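# Hook the hex nut out onto the tape strip

## Task

Extract the hex nut from its spot among the spacers and set it down so that all of it rests on the tape strip. The hook pick (orange-brown handle, hooked tip) on the table may be used. Avoid tipping or leaning the upright spacers, though getting the nut out matters more. The nut must not be in either gripper at the end: release it and pull the arms away, and the nut must stay on the strip without the robot holding anything in place. Nothing may leave the table.

## Robot and tools

Robot: two arms, left_arm and right_arm, each with a six-joint arm and a parallel two-finger gripper. Names are labels only; they do not match the left or right side of any image.

Scene frame: one shared frame with its origin on the table surface midway between the arm bases. +z is up, +x reaches out across the table, and left_arm sits toward +y. Gripper frame: the fingers extend along the gripper's +z and separate along its y. The reported end_effector_position is the point between the pads when closed, roughly 2 cm short of the fingertips; closing pushes the tips about 10 mm further along +z.

The 14-number row (used by execute_actions and move): seven values for left_arm, then seven for right_arm, always all 14 even if one arm is idle. Per arm the order is dx, dy, dz, rx, ry, rz, opening, each a plain number in [-1, 1]. dx, dy, dz are a position offset and rx, ry, rz a rotation vector offset, both expressed in that gripper's own axes and measured from the gripper's pose at the start of the action (not a pose to go to). Scale: 1.0 equals 0.6 m of travel or 180 degrees of turn, so 0.05 is 3 cm. The opening is absolute, not an offset: +1 is fully open (0.084 m apart), -1 fully closed.

execute_actions(actions): a list of actions; each action is a table of 0 to 15 rows, each row applied for one 1/30 s step. If fewer than 15 rows are given, the final row repeats until 15 steps pass. Every row in an action is measured from the same start pose of that action, not chained from the previous row. For the first action in a call, the start is the pose last reported in this scene. An empty list just returns the current state and images. Per step the command is clipped to within 70 mm and 16 degrees of the measured pose, so large offsets take several actions; after an action the arm stops at its last clipped target. When position and orientation conflict, position wins.

move(target, speed, blocking): target is one 14-number row as above, offsets from the pose in the latest result that showed one. Each gripper travels a straight line toward it; both paths finish together in 0.5 to 10 s (cut off at 10 s). speed is the path top speed in m/s, 0.002 to 0.5, default 0.25; turning is capped at twice that in rad/s. Paths ignore obstacles and the other arm, and grippers can lag, stray or overshoot speed, notably near full arm extension. Openings are sent when the move begins. Faster contact and aiming further past a surface both hit harder. blocking=false returns after 0.5 s while motion continues; then only wait or stop are accepted until a result shows the move ended. The result adds a move: line with the ending (done, off_target, moving, held, fault), any limits (paced = target clipped; held = a check blocked some steps, after which motion may spurt), and each gripper's remaining distance.

wait(seconds): 0 to 10; arms keep their last command; returns early when a running move ends. stop(): brakes a running move; it needs braking distance, and the fingers continue. zoom_image(camera, region): enlarges part of the latest image; camera is cam_high, cam_low, cam_left_wrist or cam_right_wrist; region is [x0, y0, x1, y1] in pixels, origin top-left, at most 504 by 504. finished_scene(scene): ends the scene (integer) irreversibly and reports success; call it only when the nut rests on the tape untouched and both grippers are open and away.

Results: a state line per arm with gripper position (m) and quaternion wxyz in the scene frame plus velocities; printed positions can be off, more at long reach. grip_measured is the actual finger opening on the command scale; to hold something, command an opening well under it (lower means firmer, about 24 N per pad max). Hand target lines show where each arm is being driven. pose unreachable means a clearance check altered or blocked that arm's command. Joint positions and torques are listed (torques carry offsets and noise). Four 504x504 images follow in the order cam_high, cam_low, cam_left_wrist, cam_right_wrist.

Limits to respect: joint load limits (N m) waist 54, shoulder 54, elbow 45, forearm roll 24.3, wrist pitch 17.1, wrist roll 17.1; reaching one triggers a TORQUE FAULT (arm backs off, holds 10 s, rest of the call dropped). Holding loads heats motors: MOTOR HOT from 65 °C, and at 80 °C the arm brakes (OVER-TEMPERATURE FAULT). For an idle arm, send zeros after its first correction and keep its desired opening. Occasional outside tugs on held parts or pushes on loose ones may occur.

Avoid: arms colliding or pressing each other, slamming or hard pushes, dropping or flinging the pick or nut, toppling spacers, and anything falling off the table.

Each tool is called after ">>>" as a command line: name --argument value for each argument, lists and objects as JSON in quotes; but a table of rows of numbers goes row by row, as --pt "numbers of a row", without its own name.

## Session

>>> execute_actions --actions '[]'

Scene clock: 0.00 s.
left_arm: end_effector_position=(+0.6950, +0.8505, +0.3192) grip_measured=+1.00 end_effector_quat_wxyz=(-0.142, +0.958, +0.190, +0.160) end_effector_velocity=(-0.001, +0.000, -0.001) end_effector_angular_velocity=(-0.001, +0.001, +0.001) | right_arm: end_effector_position=(-0.0964, +0.1964, +0.2857) grip_measured=+1.00 end_effector_quat_wxyz=(-0.270, +0.767, +0.562, -0.151) end_effector_velocity=(-0.001, -0.000, -0.000) end_effector_angular_velocity=(+0.001, -0.001, +0.002)
Joint positions: left_arm=[ 0.387 -0.889 -1.969  0.288 -0.711 -0.114  0.084] | right_arm=[ 1.269 -0.407 -1.083  0.964 -0.769 -0.63   0.084]
Joint velocities: left_arm=[ 0.001 -0.     0.001 -0.001 -0.    -0.     0.   ] | right_arm=[ 0.001 -0.     0.     0.     0.    -0.002  0.   ]
Joint torques (N m, as the arm reports them, + toward a larger angle): no reading
Motor temperatures (°C, as the motors report them): left_arm=[29 27 33 32 31 34] | right_arm=[26 27 30 29 30 33]
Hand target (left_arm): +0.695, +0.850, +0.319; -0.142, +0.958, +0.190, +0.160
Hand target (right_arm): -0.096, +0.196, +0.286; -0.270, +0.767, +0.562, -0.151

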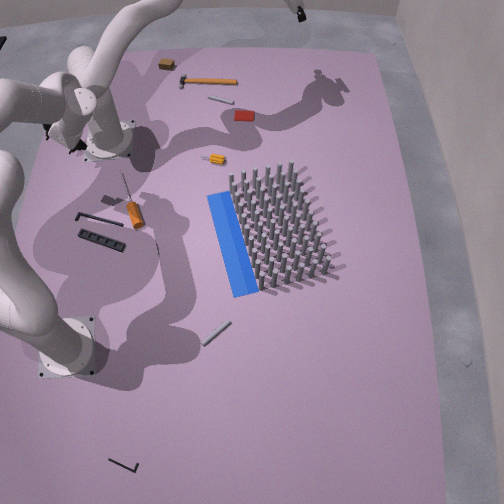

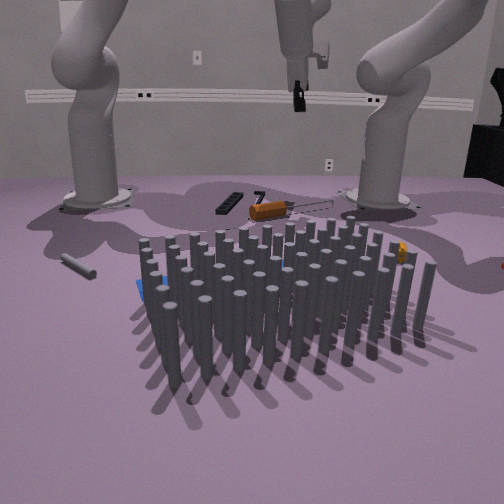

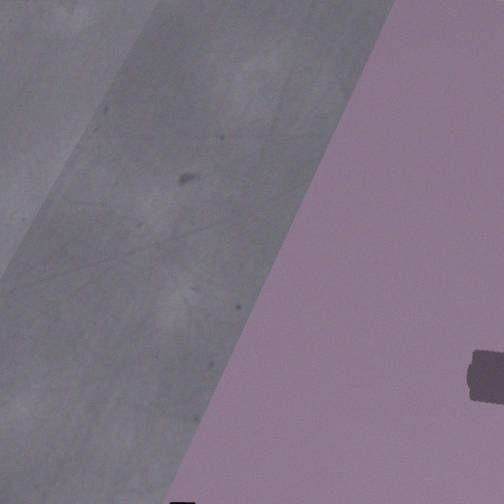

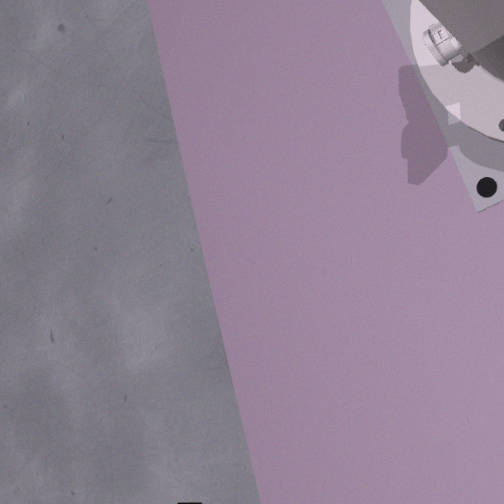

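>>> zoom_image --camera "cam_high" --region '[60, 150, 180, 270]'

>>> zoom_image --camera "cam_high" --region '[195, 150, 355, 310]'

>>> zoom_image --camera "cam_low" --region '[200, 170, 360, 250]'

Region (60, 150, 180, 270) of cam_high's 504x504 image, scaled by 4.200, with more detail than that image has.

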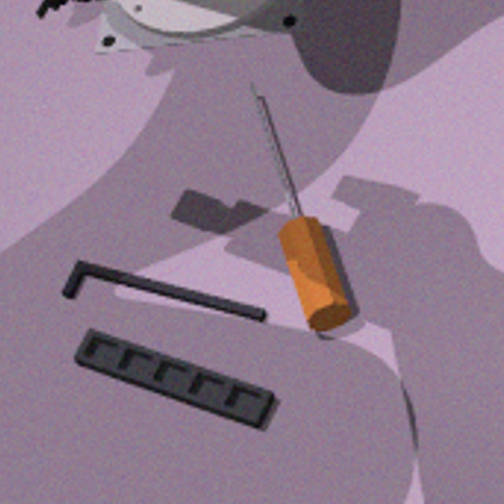

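Region (195, 150, 355, 310) of cam_high's 504x504 image, scaled by 3.150, with more detail than that image has.

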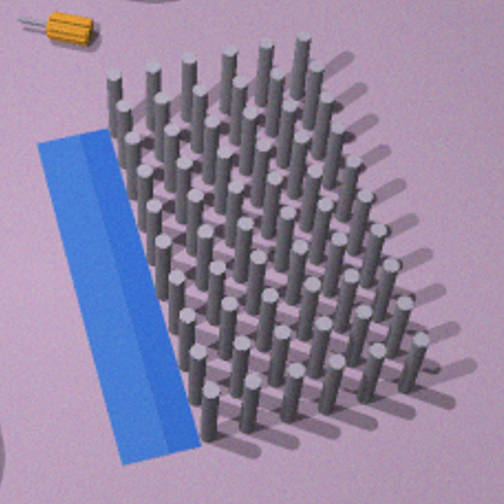

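Region (200, 170, 360, 250) of cam_low's 504x504 image, scaled by 3.150, with more detail than that image has.

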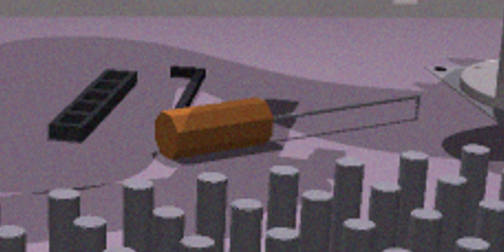

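>>> move --target '[-0.5263,0.9917,-0.5956,-0.0917,-0.1033,0.1227,1,-0.1377,0.5418,-0.0413,-0.0964,0.1137,-0.2671,0.4]' --speed 0.35

Scene clock: 43.77 s.
left_arm: end_effector_position=(+0.5739, +0.1022, +0.4073) grip_measured=+1.00 end_effector_quat_wxyz=(+0.002, +1.000, +0.001, +0.001) end_effector_velocity=(-0.001, -0.002, -0.001) end_effector_angular_velocity=(-0.001, +0.003, -0.002) | right_arm: end_effector_position=(+0.1433, +0.0390, +0.1096) grip_measured=+0.39 end_effector_quat_wxyz=(-0.285, +0.519, +0.784, +0.187) end_effector_velocity=(-0.000, -0.001, -0.001) end_effector_angular_velocity=(+0.005, -0.003, +0.000)
Joint positions: left_arm=[-0.573 -0.677 -1.873 -0.003 -1.193 -0.498  0.084] | right_arm=[ 0.699 -0.521 -0.642  1.835 -0.655 -2.954  0.061]
Joint velocities: left_arm=[-0.003 -0.004 -0.005 -0.002 -0.003 -0.     0.   ] | right_arm=[-0.001 -0.003  0.004  0.014 -0.005 -0.019  0.   ]
Joint torques (N m, as the arm reports them, + toward a larger angle): left_arm=[  2.61  60.98 -30.75   2.79  -0.58   0.49] | right_arm=[-4.79 28.78 -9.09 -1.25 -2.19 -0.08]
Motor temperatures (°C, as the motors report them): left_arm=[29 28 34 32 31 34] | right_arm=[26 28 31 29 30 33]
Hand target (left_arm): +0.574, +0.102, +0.407; +0.002, +1.000, +0.000, +0.001
Hand target (right_arm): +0.143, +0.039, +0.109; -0.285, +0.519, +0.784, +0.187
Off the commanded pose (left_arm): 0.004 m, 0 deg.
Off the commanded pose (right_arm): 0.001 m, 0 deg.
move: off_target (left_arm)

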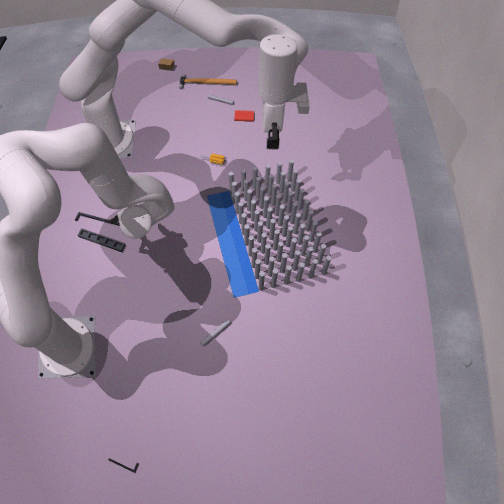

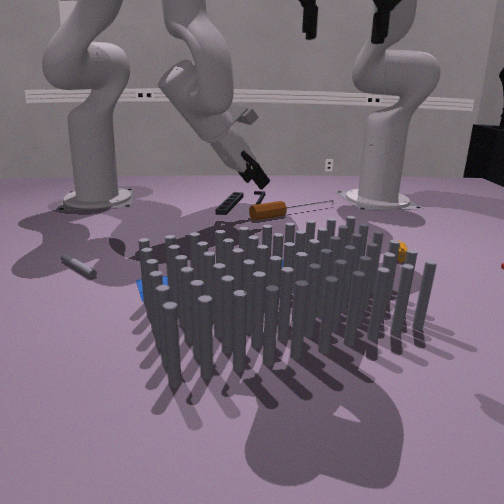

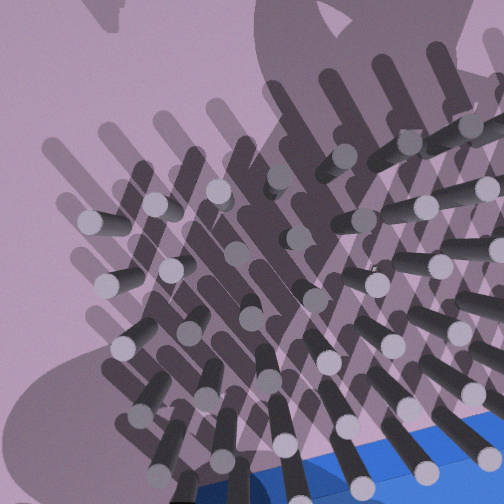

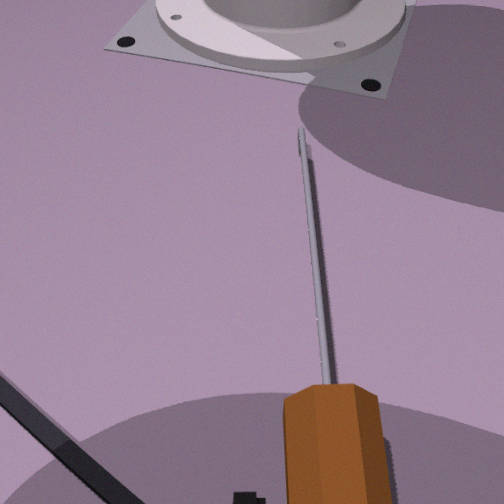

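>>> zoom_image --camera "cam_left_wrist" --region '[320, 210, 440, 330]'

Region (320, 210, 440, 330) of cam_left_wrist's 504x504 image, scaled by 4.200, with more detail than that image has.

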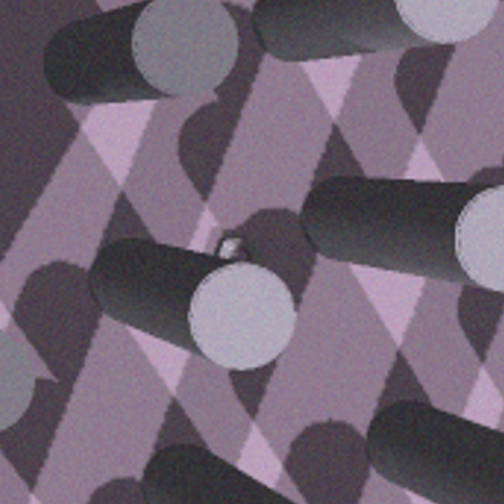

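>>> move --target '[-0.035,0.163,0.008,0,0,0,1,-0.0377,-0.0033,0.146,0.0043,0,-0.0051,0.4]' --speed 0.1

>>> zoom_image --camera "cam_low" --region '[210, 160, 350, 240]'

Scene clock: 58.50 s.
left_arm: end_effector_position=(+0.5531, +0.0045, +0.4030) grip_measured=+1.00 end_effector_quat_wxyz=(+0.002, +1.000, +0.001, +0.001) end_effector_velocity=(-0.001, -0.002, +0.000) end_effector_angular_velocity=(+0.000, +0.001, -0.001) | right_arm: end_effector_position=(+0.1259, +0.0739, +0.0281) grip_measured=+0.39 end_effector_quat_wxyz=(-0.287, +0.510, +0.790, +0.184) end_effector_velocity=(-0.000, +0.001, -0.002) end_effector_angular_velocity=(-0.001, +0.002, -0.002)
Joint positions: left_arm=[-0.704 -0.796 -2.052 -0.002 -1.251 -0.63   0.084] | right_arm=[ 0.785 -0.768 -0.748  2.062 -0.704 -3.164  0.061]
Joint velocities: left_arm=[-0.003 -0.004 -0.007 -0.    -0.004 -0.003  0.   ] | right_arm=[ 0.001 -0.006 -0.003  0.005 -0.002 -0.002  0.   ]
Joint torques (N m, as the arm reports them, + toward a larger angle): left_arm=[  5.64  63.61 -30.33   2.29  -0.52   0.53] | right_arm=[-3.55 32.65 -7.13 -0.79 -2.26  0.06]
Motor temperatures (°C, as the motors report them): left_arm=[29 28 34 32 31 34] | right_arm=[26 28 31 29 30 33]
Hand target (left_arm): +0.553, +0.004, +0.403; +0.002, +1.000, +0.001, +0.001
Hand target (right_arm): +0.126, +0.074, +0.028; -0.287, +0.510, +0.790, +0.184
Off the commanded pose (left_arm): 0.000 m, 0 deg.
Off the commanded pose (right_arm): 0.000 m, 0 deg.
move: done

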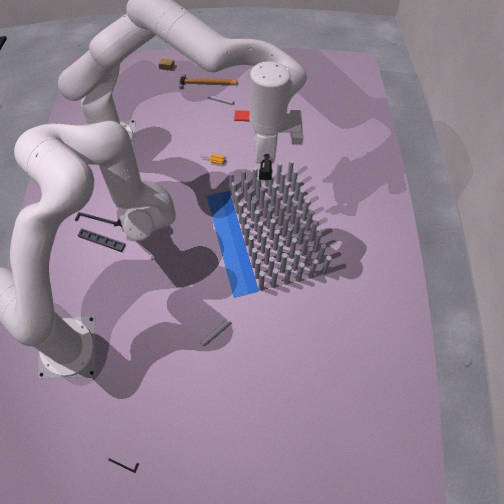

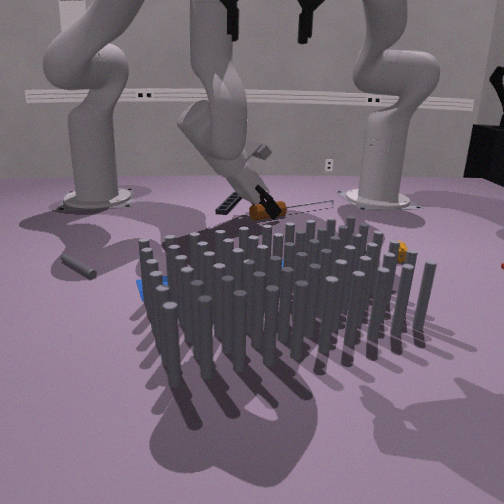

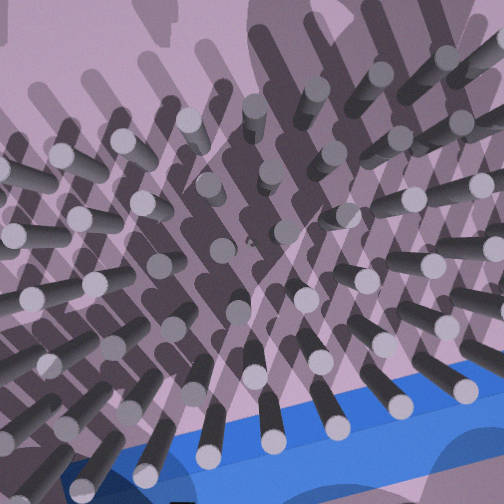

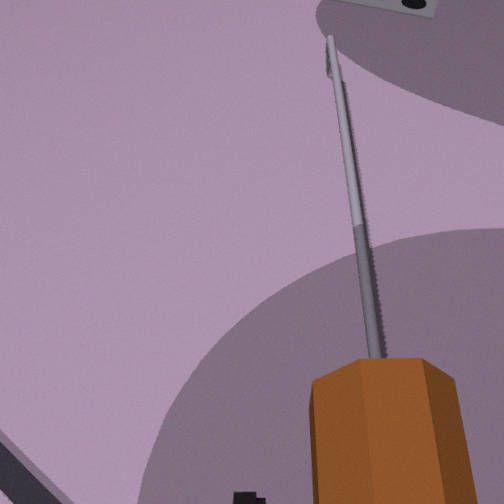

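Region (210, 160, 350, 240) of cam_low's 504x504 image, scaled by 3.600, with more detail than that image has; it fills the top 288 rows of this view, and the rest is white.

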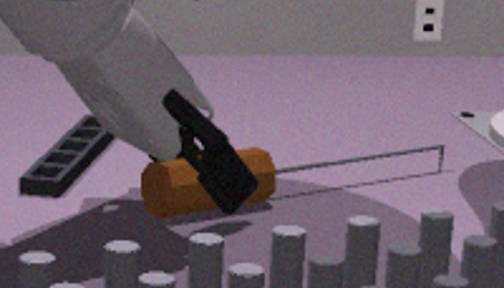

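>>> execute_actions --actions '[[[0,0,0,0,0,0,1,0,0.001,0,0,0,0,0.3],[0,0,0,0,0,0,1,0,0.0015,0,0,0,0,0.2],[0,0,0,0,0,0,1,0,0.0015,0,0,0,0,0.1],[0,0,0,0,0,0,1,0,0.0015,0,0,0,0,0.0],[0,0,0,0,0,0,1,0,0.0015,0,0,0,0,-0.06],[0,0,0,0,0,0,1,0,0.0015,0,0,0,0,-0.11],[0,0,0,0,0,0,1,0,0.0015,0,0,0,0,-0.15],[0,0,0,0,0,0,1,0,0.0015,0,0,0,0,-0.19],[0,0,0,0,0,0,1,0,0.0015,0,0,0,0,-0.23],[0,0,0,0,0,0,1,0,0.0015,0,0,0,0,-0.27],[0,0,0,0,0,0,1,0,0.0015,0,0,0,0,-0.33],[0,0,0,0,0,0,1,0,0.0015,0,0,0,0,-0.42],[0,0,0,0,0,0,1,0,0.0015,0,0,0,0,-0.55],[0,0,0,0,0,0,1,0,0.0015,0,0,0,0,-0.7],[0,0,0,0,0,0,1,0,0.0015,0,0,0,0,-0.8]]]'

>>> zoom_image --camera "cam_left_wrist" --region '[200, 190, 300, 290]'

Scene clock: 67.80 s.
left_arm: end_effector_position=(+0.5531, +0.0045, +0.4030) grip_measured=+1.00 end_effector_quat_wxyz=(+0.002, +1.000, +0.001, +0.001) end_effector_velocity=(+0.000, +0.000, -0.000) end_effector_angular_velocity=(-0.000, +0.000, +0.000) | right_arm: end_effector_position=(+0.1267, +0.0742, +0.0281) grip_measured=-0.19 end_effector_quat_wxyz=(-0.287, +0.510, +0.790, +0.184) end_effector_velocity=(+0.000, -0.000, -0.000) end_effector_angular_velocity=(+0.001, -0.002, +0.002)
Joint positions: left_arm=[-0.704 -0.796 -2.052 -0.002 -1.251 -0.63   0.084] | right_arm=[ 0.784 -0.768 -0.75   2.06  -0.704 -3.162  0.036]
Joint velocities: left_arm=[ 0. -0. -0. -0. -0.  0. -0.] | right_arm=[-0.001 -0.    -0.    -0.     0.    -0.003  0.   ]
Joint torques (N m, as the arm reports them, + toward a larger angle): left_arm=[  3.57  61.24 -31.06   2.6   -0.58   0.62] | right_arm=[-3.11 32.6  -6.8  -0.84 -2.31  0.  ]
Motor temperatures (°C, as the motors report them): left_arm=[29 28 34 32 31 34] | right_arm=[26 28 30 29 30 33]
Hand target (left_arm): +0.553, +0.004, +0.403; +0.002, +1.000, +0.001, +0.001
Hand target (right_arm): +0.127, +0.074, +0.028; -0.287, +0.510, +0.790, +0.184
Off the commanded pose (left_arm): 0.000 m, 0 deg.
Off the commanded pose (right_arm): 0.000 m, 0 deg.

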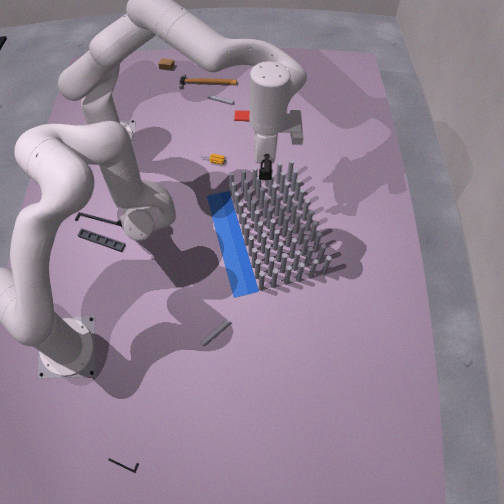

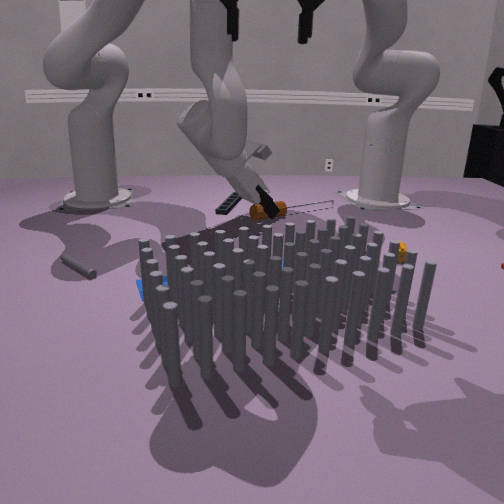

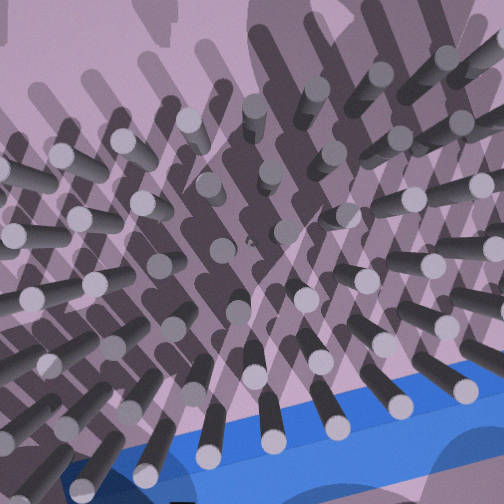

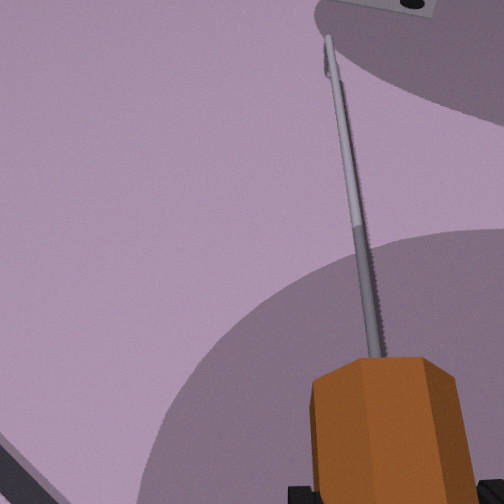

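Region (200, 190, 300, 290) of cam_left_wrist's 504x504 image, scaled by 5.040, with more detail than that image has.

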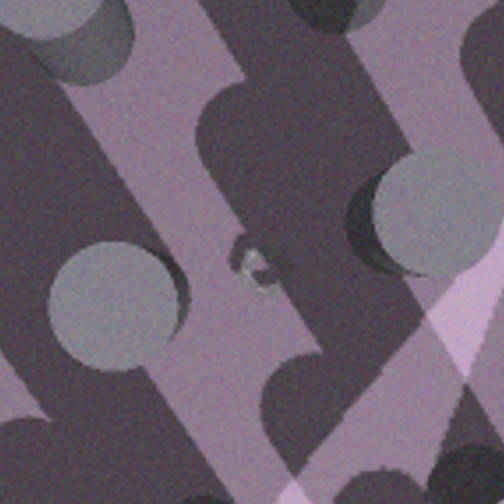

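>>> move --target '[0,0,0,0,0,0,1,0.0268,0,-0.0319,0,0,0,-0.8]' --speed 0.1

>>> move --target '[0,0,0,0,0,0,1,-0.2248,0.0985,-0.1887,-0.3445,-0.0122,0.4331,-0.8]' --speed 0.35

>>> zoom_image --camera "cam_left_wrist" --region '[250, 384, 370, 504]'

Scene clock: 85.10 s.
left_arm: end_effector_position=(+0.5531, +0.0045, +0.4030) grip_measured=+1.00 end_effector_quat_wxyz=(+0.002, +1.000, +0.001, +0.001) end_effector_velocity=(-0.000, -0.000, +0.000) end_effector_angular_velocity=(-0.001, +0.001, +0.000) | right_arm: end_effector_position=(+0.1268, +0.0743, +0.0528) grip_measured=-0.19 end_effector_quat_wxyz=(-0.287, +0.510, +0.790, +0.184) end_effector_velocity=(+0.001, +0.001, +0.003) end_effector_angular_velocity=(+0.000, -0.001, -0.000)
Joint positions: left_arm=[-0.704 -0.796 -2.052 -0.002 -1.251 -0.63   0.084] | right_arm=[ 0.784 -0.701 -0.729  2.01  -0.683 -3.097  0.036]
Joint velocities: left_arm=[-0.     0.    -0.    -0.001 -0.    -0.     0.   ] | right_arm=[-0.     0.007  0.    -0.006  0.003  0.008  0.   ]
Joint torques (N m, as the arm reports them, + toward a larger angle): left_arm=[  2.74  61.89 -31.59   2.65  -0.31   0.48] | right_arm=[-2.17 29.53 -7.84 -0.74 -2.56 -0.1 ]
Motor temperatures (°C, as the motors report them): left_arm=[29 28 34 32 31 34] | right_arm=[26 28 30 29 30 33]
Hand target (left_arm): +0.553, +0.004, +0.403; +0.002, +1.000, +0.001, +0.001
Hand target (right_arm): +0.127, +0.074, +0.053; -0.287, +0.510, +0.790, +0.184
Off the commanded pose (left_arm): 0.000 m, 0 deg.
Off the commanded pose (right_arm): 0.000 m, 0 deg.
move: done

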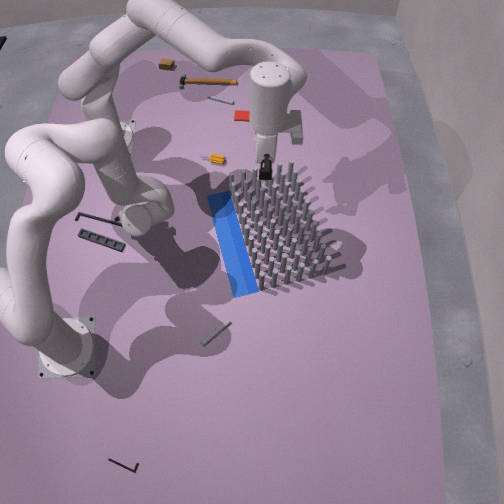

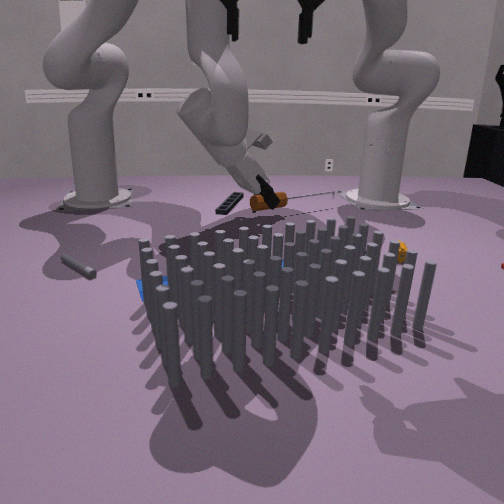

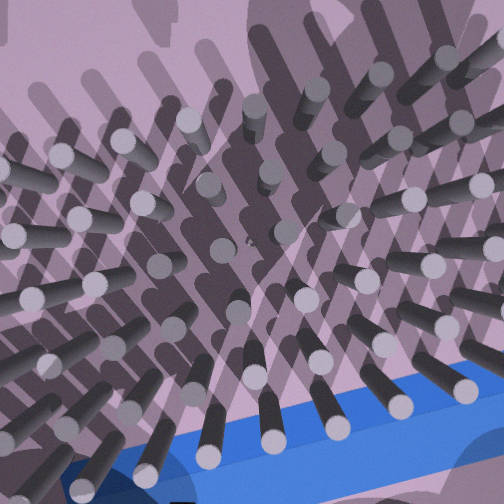

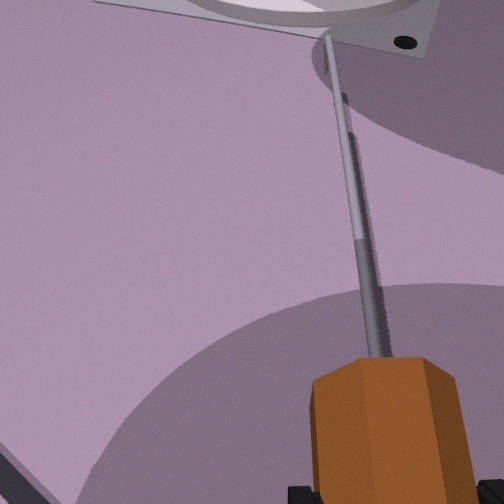

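Scene clock: 88.10 s.
left_arm: end_effector_position=(+0.5531, +0.0045, +0.4030) grip_measured=+1.00 end_effector_quat_wxyz=(+0.002, +1.000, +0.001, +0.001) end_effector_velocity=(-0.000, -0.000, -0.000) end_effector_angular_velocity=(+0.001, +0.001, -0.001) | right_arm: end_effector_position=(+0.2523, -0.0613, +0.0529) grip_measured=-0.19 end_effector_quat_wxyz=(-0.040, +0.941, +0.122, +0.313) end_effector_velocity=(+0.002, -0.000, +0.000) end_effector_angular_velocity=(-0.004, -0.001, -0.014)
Joint positions: left_arm=[-0.704 -0.796 -2.052 -0.002 -1.251 -0.63   0.084] | right_arm=[ 0.914 -0.607 -0.537  3.853 -0.693 -3.067  0.036]
Joint velocities: left_arm=[-0.001 -0.     0.     0.001 -0.001 -0.    -0.   ] | right_arm=[ 0.001 -0.002 -0.006  0.022  0.004 -0.009  0.   ]
Joint torques (N m, as the arm reports them, + toward a larger angle): left_arm=[  4.73  63.71 -30.88   2.7   -0.52   0.68] | right_arm=[-4.16 26.22 -5.88 -1.11 -2.45 -0.07]
Motor temperatures (°C, as the motors report them): left_arm=[29 28 34 32 31 34] | right_arm=[26 28 30 29 30 33]
Hand target (left_arm): +0.553, +0.004, +0.403; +0.002, +1.000, +0.001, +0.001
Hand target (right_arm): +0.252, -0.061, +0.053; -0.040, +0.941, +0.122, +0.313
Off the commanded pose (left_arm): 0.000 m, 0 deg.
Off the commanded pose (right_arm): 0.001 m, 0 deg.
move: done

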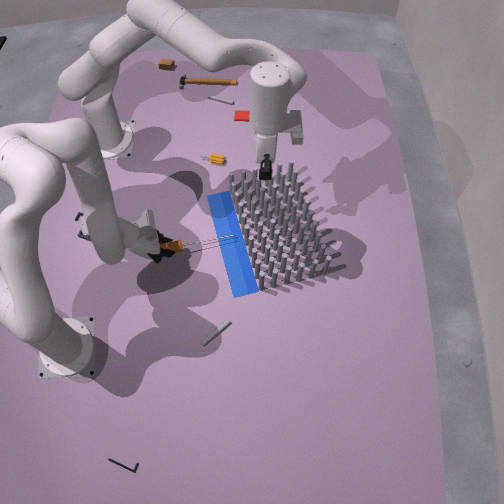

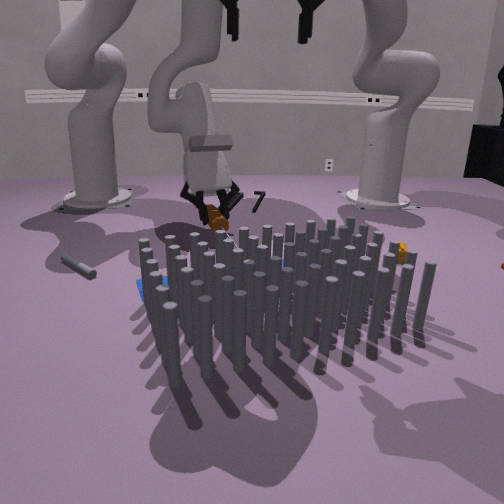

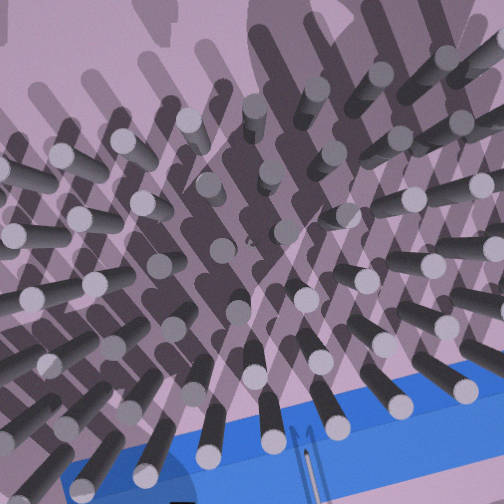

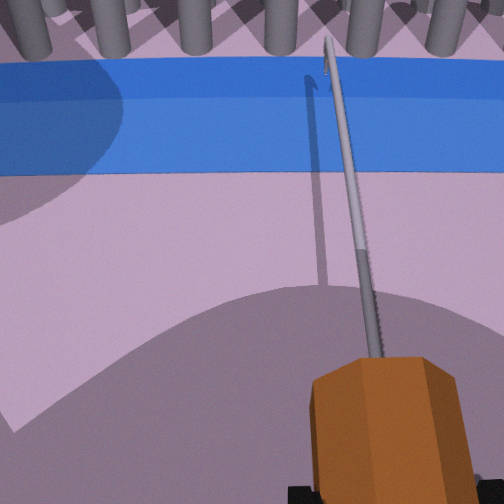

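Region (250, 384, 370, 504) of cam_left_wrist's 504x504 image, scaled by 4.200, with more detail than that image has.

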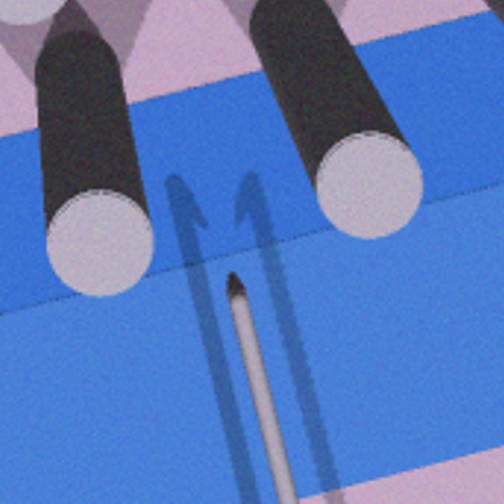

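>>> move --target '[0,0,0,0,0,0,1,0.2002,0,0.1498,0,0,0,-0.8]' --speed 0.09

>>> wait --seconds 0

>>> zoom_image --camera "cam_left_wrist" --region '[215, 205, 295, 285]'

Scene clock: 96.90 s.
left_arm: end_effector_position=(+0.5531, +0.0045, +0.4030) grip_measured=+1.00 end_effector_quat_wxyz=(+0.002, +1.000, +0.001, +0.001) end_effector_velocity=(-0.000, +0.001, -0.001) end_effector_angular_velocity=(+0.002, +0.001, +0.001) | right_arm: end_effector_position=(+0.3974, -0.0236, +0.0530) grip_measured=-0.19 end_effector_quat_wxyz=(-0.040, +0.941, +0.122, +0.313) end_effector_velocity=(+0.002, +0.000, -0.000) end_effector_angular_velocity=(-0.001, +0.000, -0.000)
Joint positions: left_arm=[-0.704 -0.796 -2.052 -0.002 -1.251 -0.63   0.084] | right_arm=[ 0.685 -0.734 -0.855  3.786 -0.541 -3.265  0.036]
Joint velocities: left_arm=[ 0.    -0.     0.002  0.001 -0.    -0.002  0.   ] | right_arm=[-0.003 -0.003 -0.006  0.001  0.002 -0.004  0.   ]
Joint torques (N m, as the arm reports them, + toward a larger angle): left_arm=[  3.26  64.5  -30.79   2.67  -0.45   0.75] | right_arm=[-3.54 32.59 -8.25 -1.3  -2.35 -0.1 ]
Motor temperatures (°C, as the motors report them): left_arm=[29 28 34 32 31 34] | right_arm=[26 28 30 29 30 33]
Hand target (left_arm): +0.553, +0.004, +0.403; +0.002, +1.000, +0.001, +0.001
Hand target (right_arm): +0.398, -0.024, +0.053; -0.040, +0.941, +0.122, +0.313
Off the commanded pose (left_arm): 0.000 m, 0 deg.
Off the commanded pose (right_arm): 0.001 m, 0 deg.
move: done

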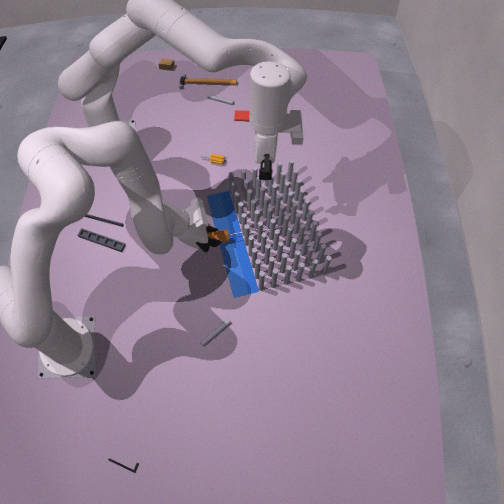

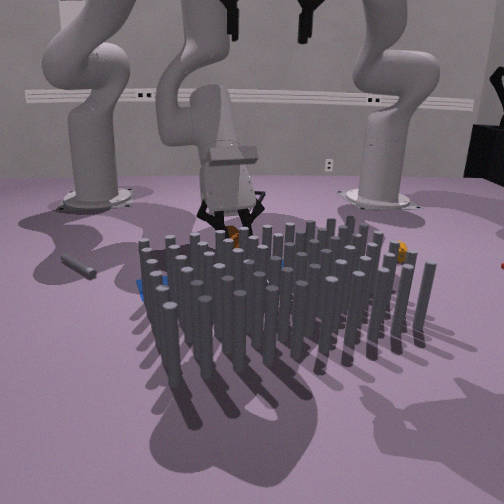

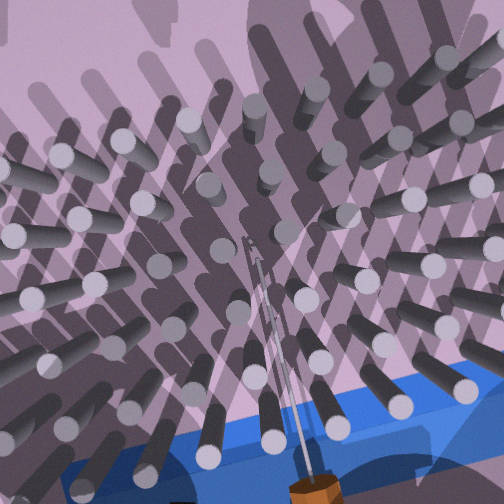

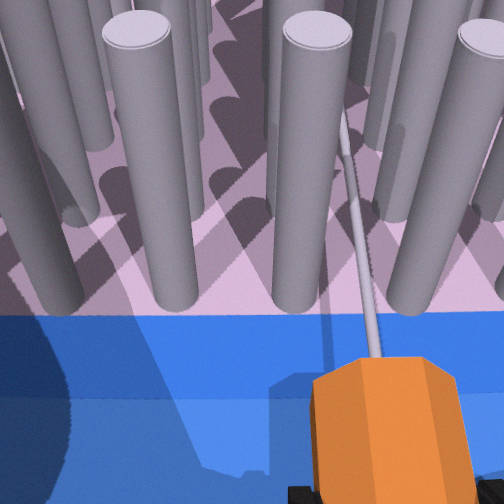

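Scene clock: 96.90 s.
left_arm: end_effector_position=(+0.5531, +0.0045, +0.4030) grip_measured=+1.00 end_effector_quat_wxyz=(+0.002, +1.000, +0.001, +0.001) end_effector_velocity=(-0.000, +0.001, -0.001) end_effector_angular_velocity=(+0.002, +0.001, +0.001) | right_arm: end_effector_position=(+0.3974, -0.0236, +0.0530) grip_measured=-0.19 end_effector_quat_wxyz=(-0.040, +0.941, +0.122, +0.313) end_effector_velocity=(+0.002, +0.000, -0.000) end_effector_angular_velocity=(-0.001, +0.000, -0.000)
Joint positions: left_arm=[-0.704 -0.796 -2.052 -0.002 -1.251 -0.63   0.084] | right_arm=[ 0.685 -0.734 -0.855  3.786 -0.541 -3.265  0.036]
Joint velocities: left_arm=[ 0.    -0.     0.002  0.001 -0.    -0.002  0.   ] | right_arm=[-0.003 -0.003 -0.006  0.001  0.002 -0.004  0.   ]
Joint torques (N m, as the arm reports them, + toward a larger angle): left_arm=[  3.26  64.5  -30.79   2.67  -0.45   0.75] | right_arm=[-3.54 32.59 -8.25 -1.3  -2.35 -0.1 ]
Motor temperatures (°C, as the motors report them): left_arm=[29 28 34 32 31 34] | right_arm=[26 28 30 29 30 33]
Hand target (left_arm): +0.553, +0.004, +0.403; +0.002, +1.000, +0.001, +0.001
Hand target (right_arm): +0.398, -0.024, +0.053; -0.040, +0.941, +0.122, +0.313
Off the commanded pose (left_arm): 0.000 m, 0 deg.
Off the commanded pose (right_arm): 0.001 m, 0 deg.

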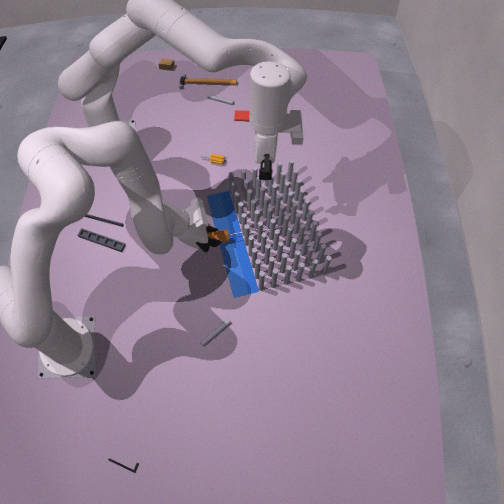

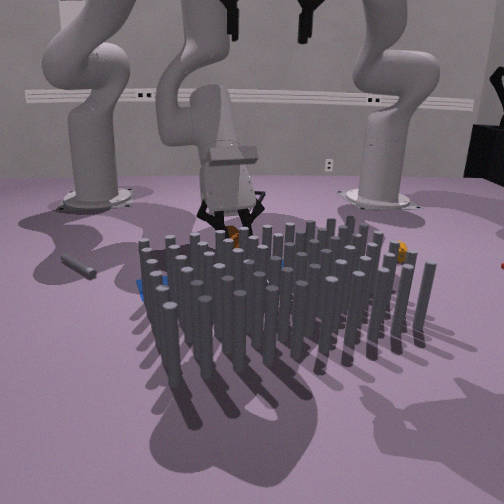

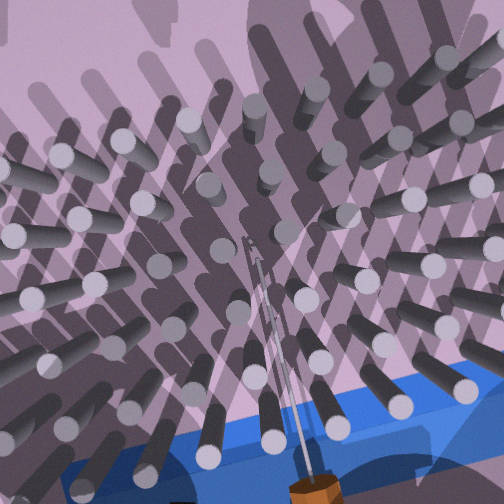

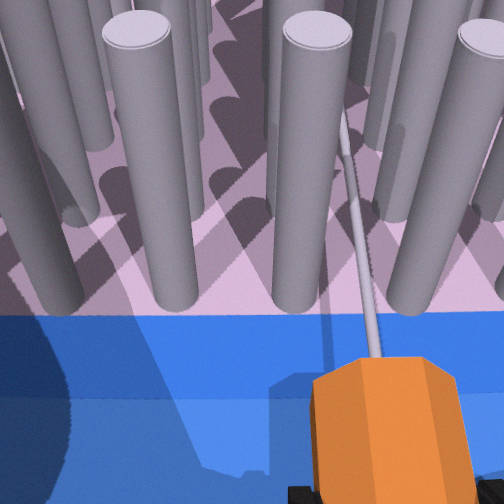

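Region (215, 205, 295, 285) of cam_left_wrist's 504x504 image, scaled by 6.300, with more detail than that image has.

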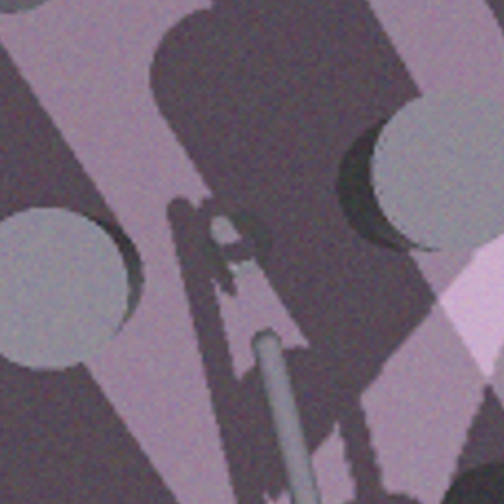

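>>> execute_actions --actions '[]'

>>> zoom_image --camera "cam_left_wrist" --region '[236, 228, 276, 268]'

Scene clock: 100.50 s.
left_arm: end_effector_position=(+0.5531, +0.0045, +0.4030) grip_measured=+1.00 end_effector_quat_wxyz=(+0.002, +1.000, +0.001, +0.001) end_effector_velocity=(-0.000, -0.000, -0.000) end_effector_angular_velocity=(-0.001, +0.001, +0.001) | right_arm: end_effector_position=(+0.3977, -0.0236, +0.0530) grip_measured=-0.19 end_effector_quat_wxyz=(-0.040, +0.941, +0.122, +0.313) end_effector_velocity=(+0.000, +0.000, +0.000) end_effector_angular_velocity=(+0.000, -0.001, -0.000)
Joint positions: left_arm=[-0.704 -0.796 -2.052 -0.002 -1.251 -0.63   0.084] | right_arm=[ 0.685 -0.734 -0.856  3.786 -0.541 -3.266  0.036]
Joint velocities: left_arm=[-0.    -0.    -0.    -0.001 -0.    -0.001  0.   ] | right_arm=[ 0.     0.     0.     0.    -0.001  0.    -0.   ]
Joint torques (N m, as the arm reports them, + toward a larger angle): left_arm=[  2.67  62.01 -29.86   2.59  -0.48   0.54] | right_arm=[-4.02 34.77 -8.73 -0.67 -2.44 -0.05]
Motor temperatures (°C, as the motors report them): left_arm=[29 28 34 32 31 34] | right_arm=[26 28 30 29 30 33]
Hand target (left_arm): +0.553, +0.004, +0.403; +0.002, +1.000, +0.001, +0.001
Hand target (right_arm): +0.398, -0.024, +0.053; -0.040, +0.941, +0.122, +0.313
Off the commanded pose (left_arm): 0.000 m, 0 deg.
Off the commanded pose (right_arm): 0.001 m, 0 deg.

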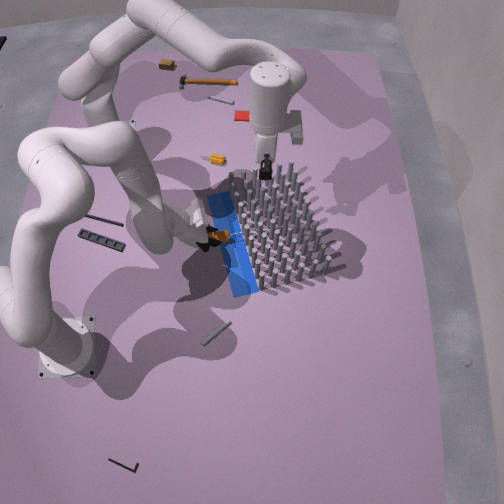

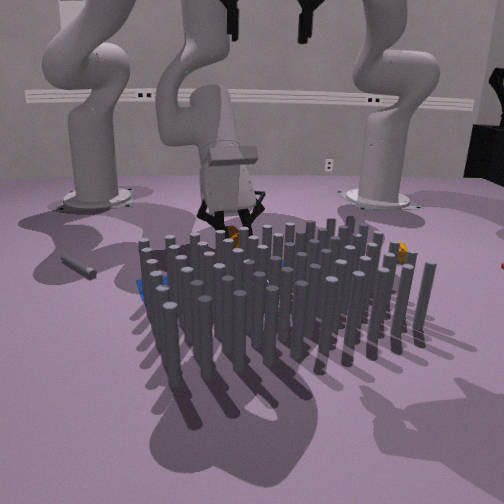

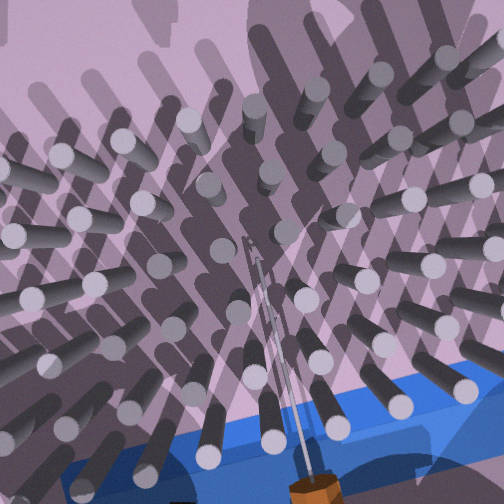

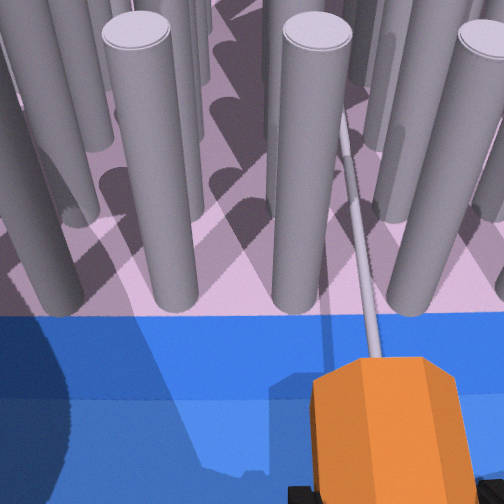

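Region (236, 228, 276, 268) of cam_left_wrist's 504x504 image, scaled by 12.600, with more detail than that image has.

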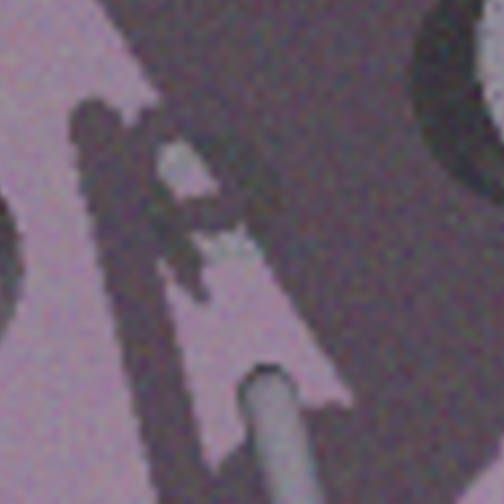

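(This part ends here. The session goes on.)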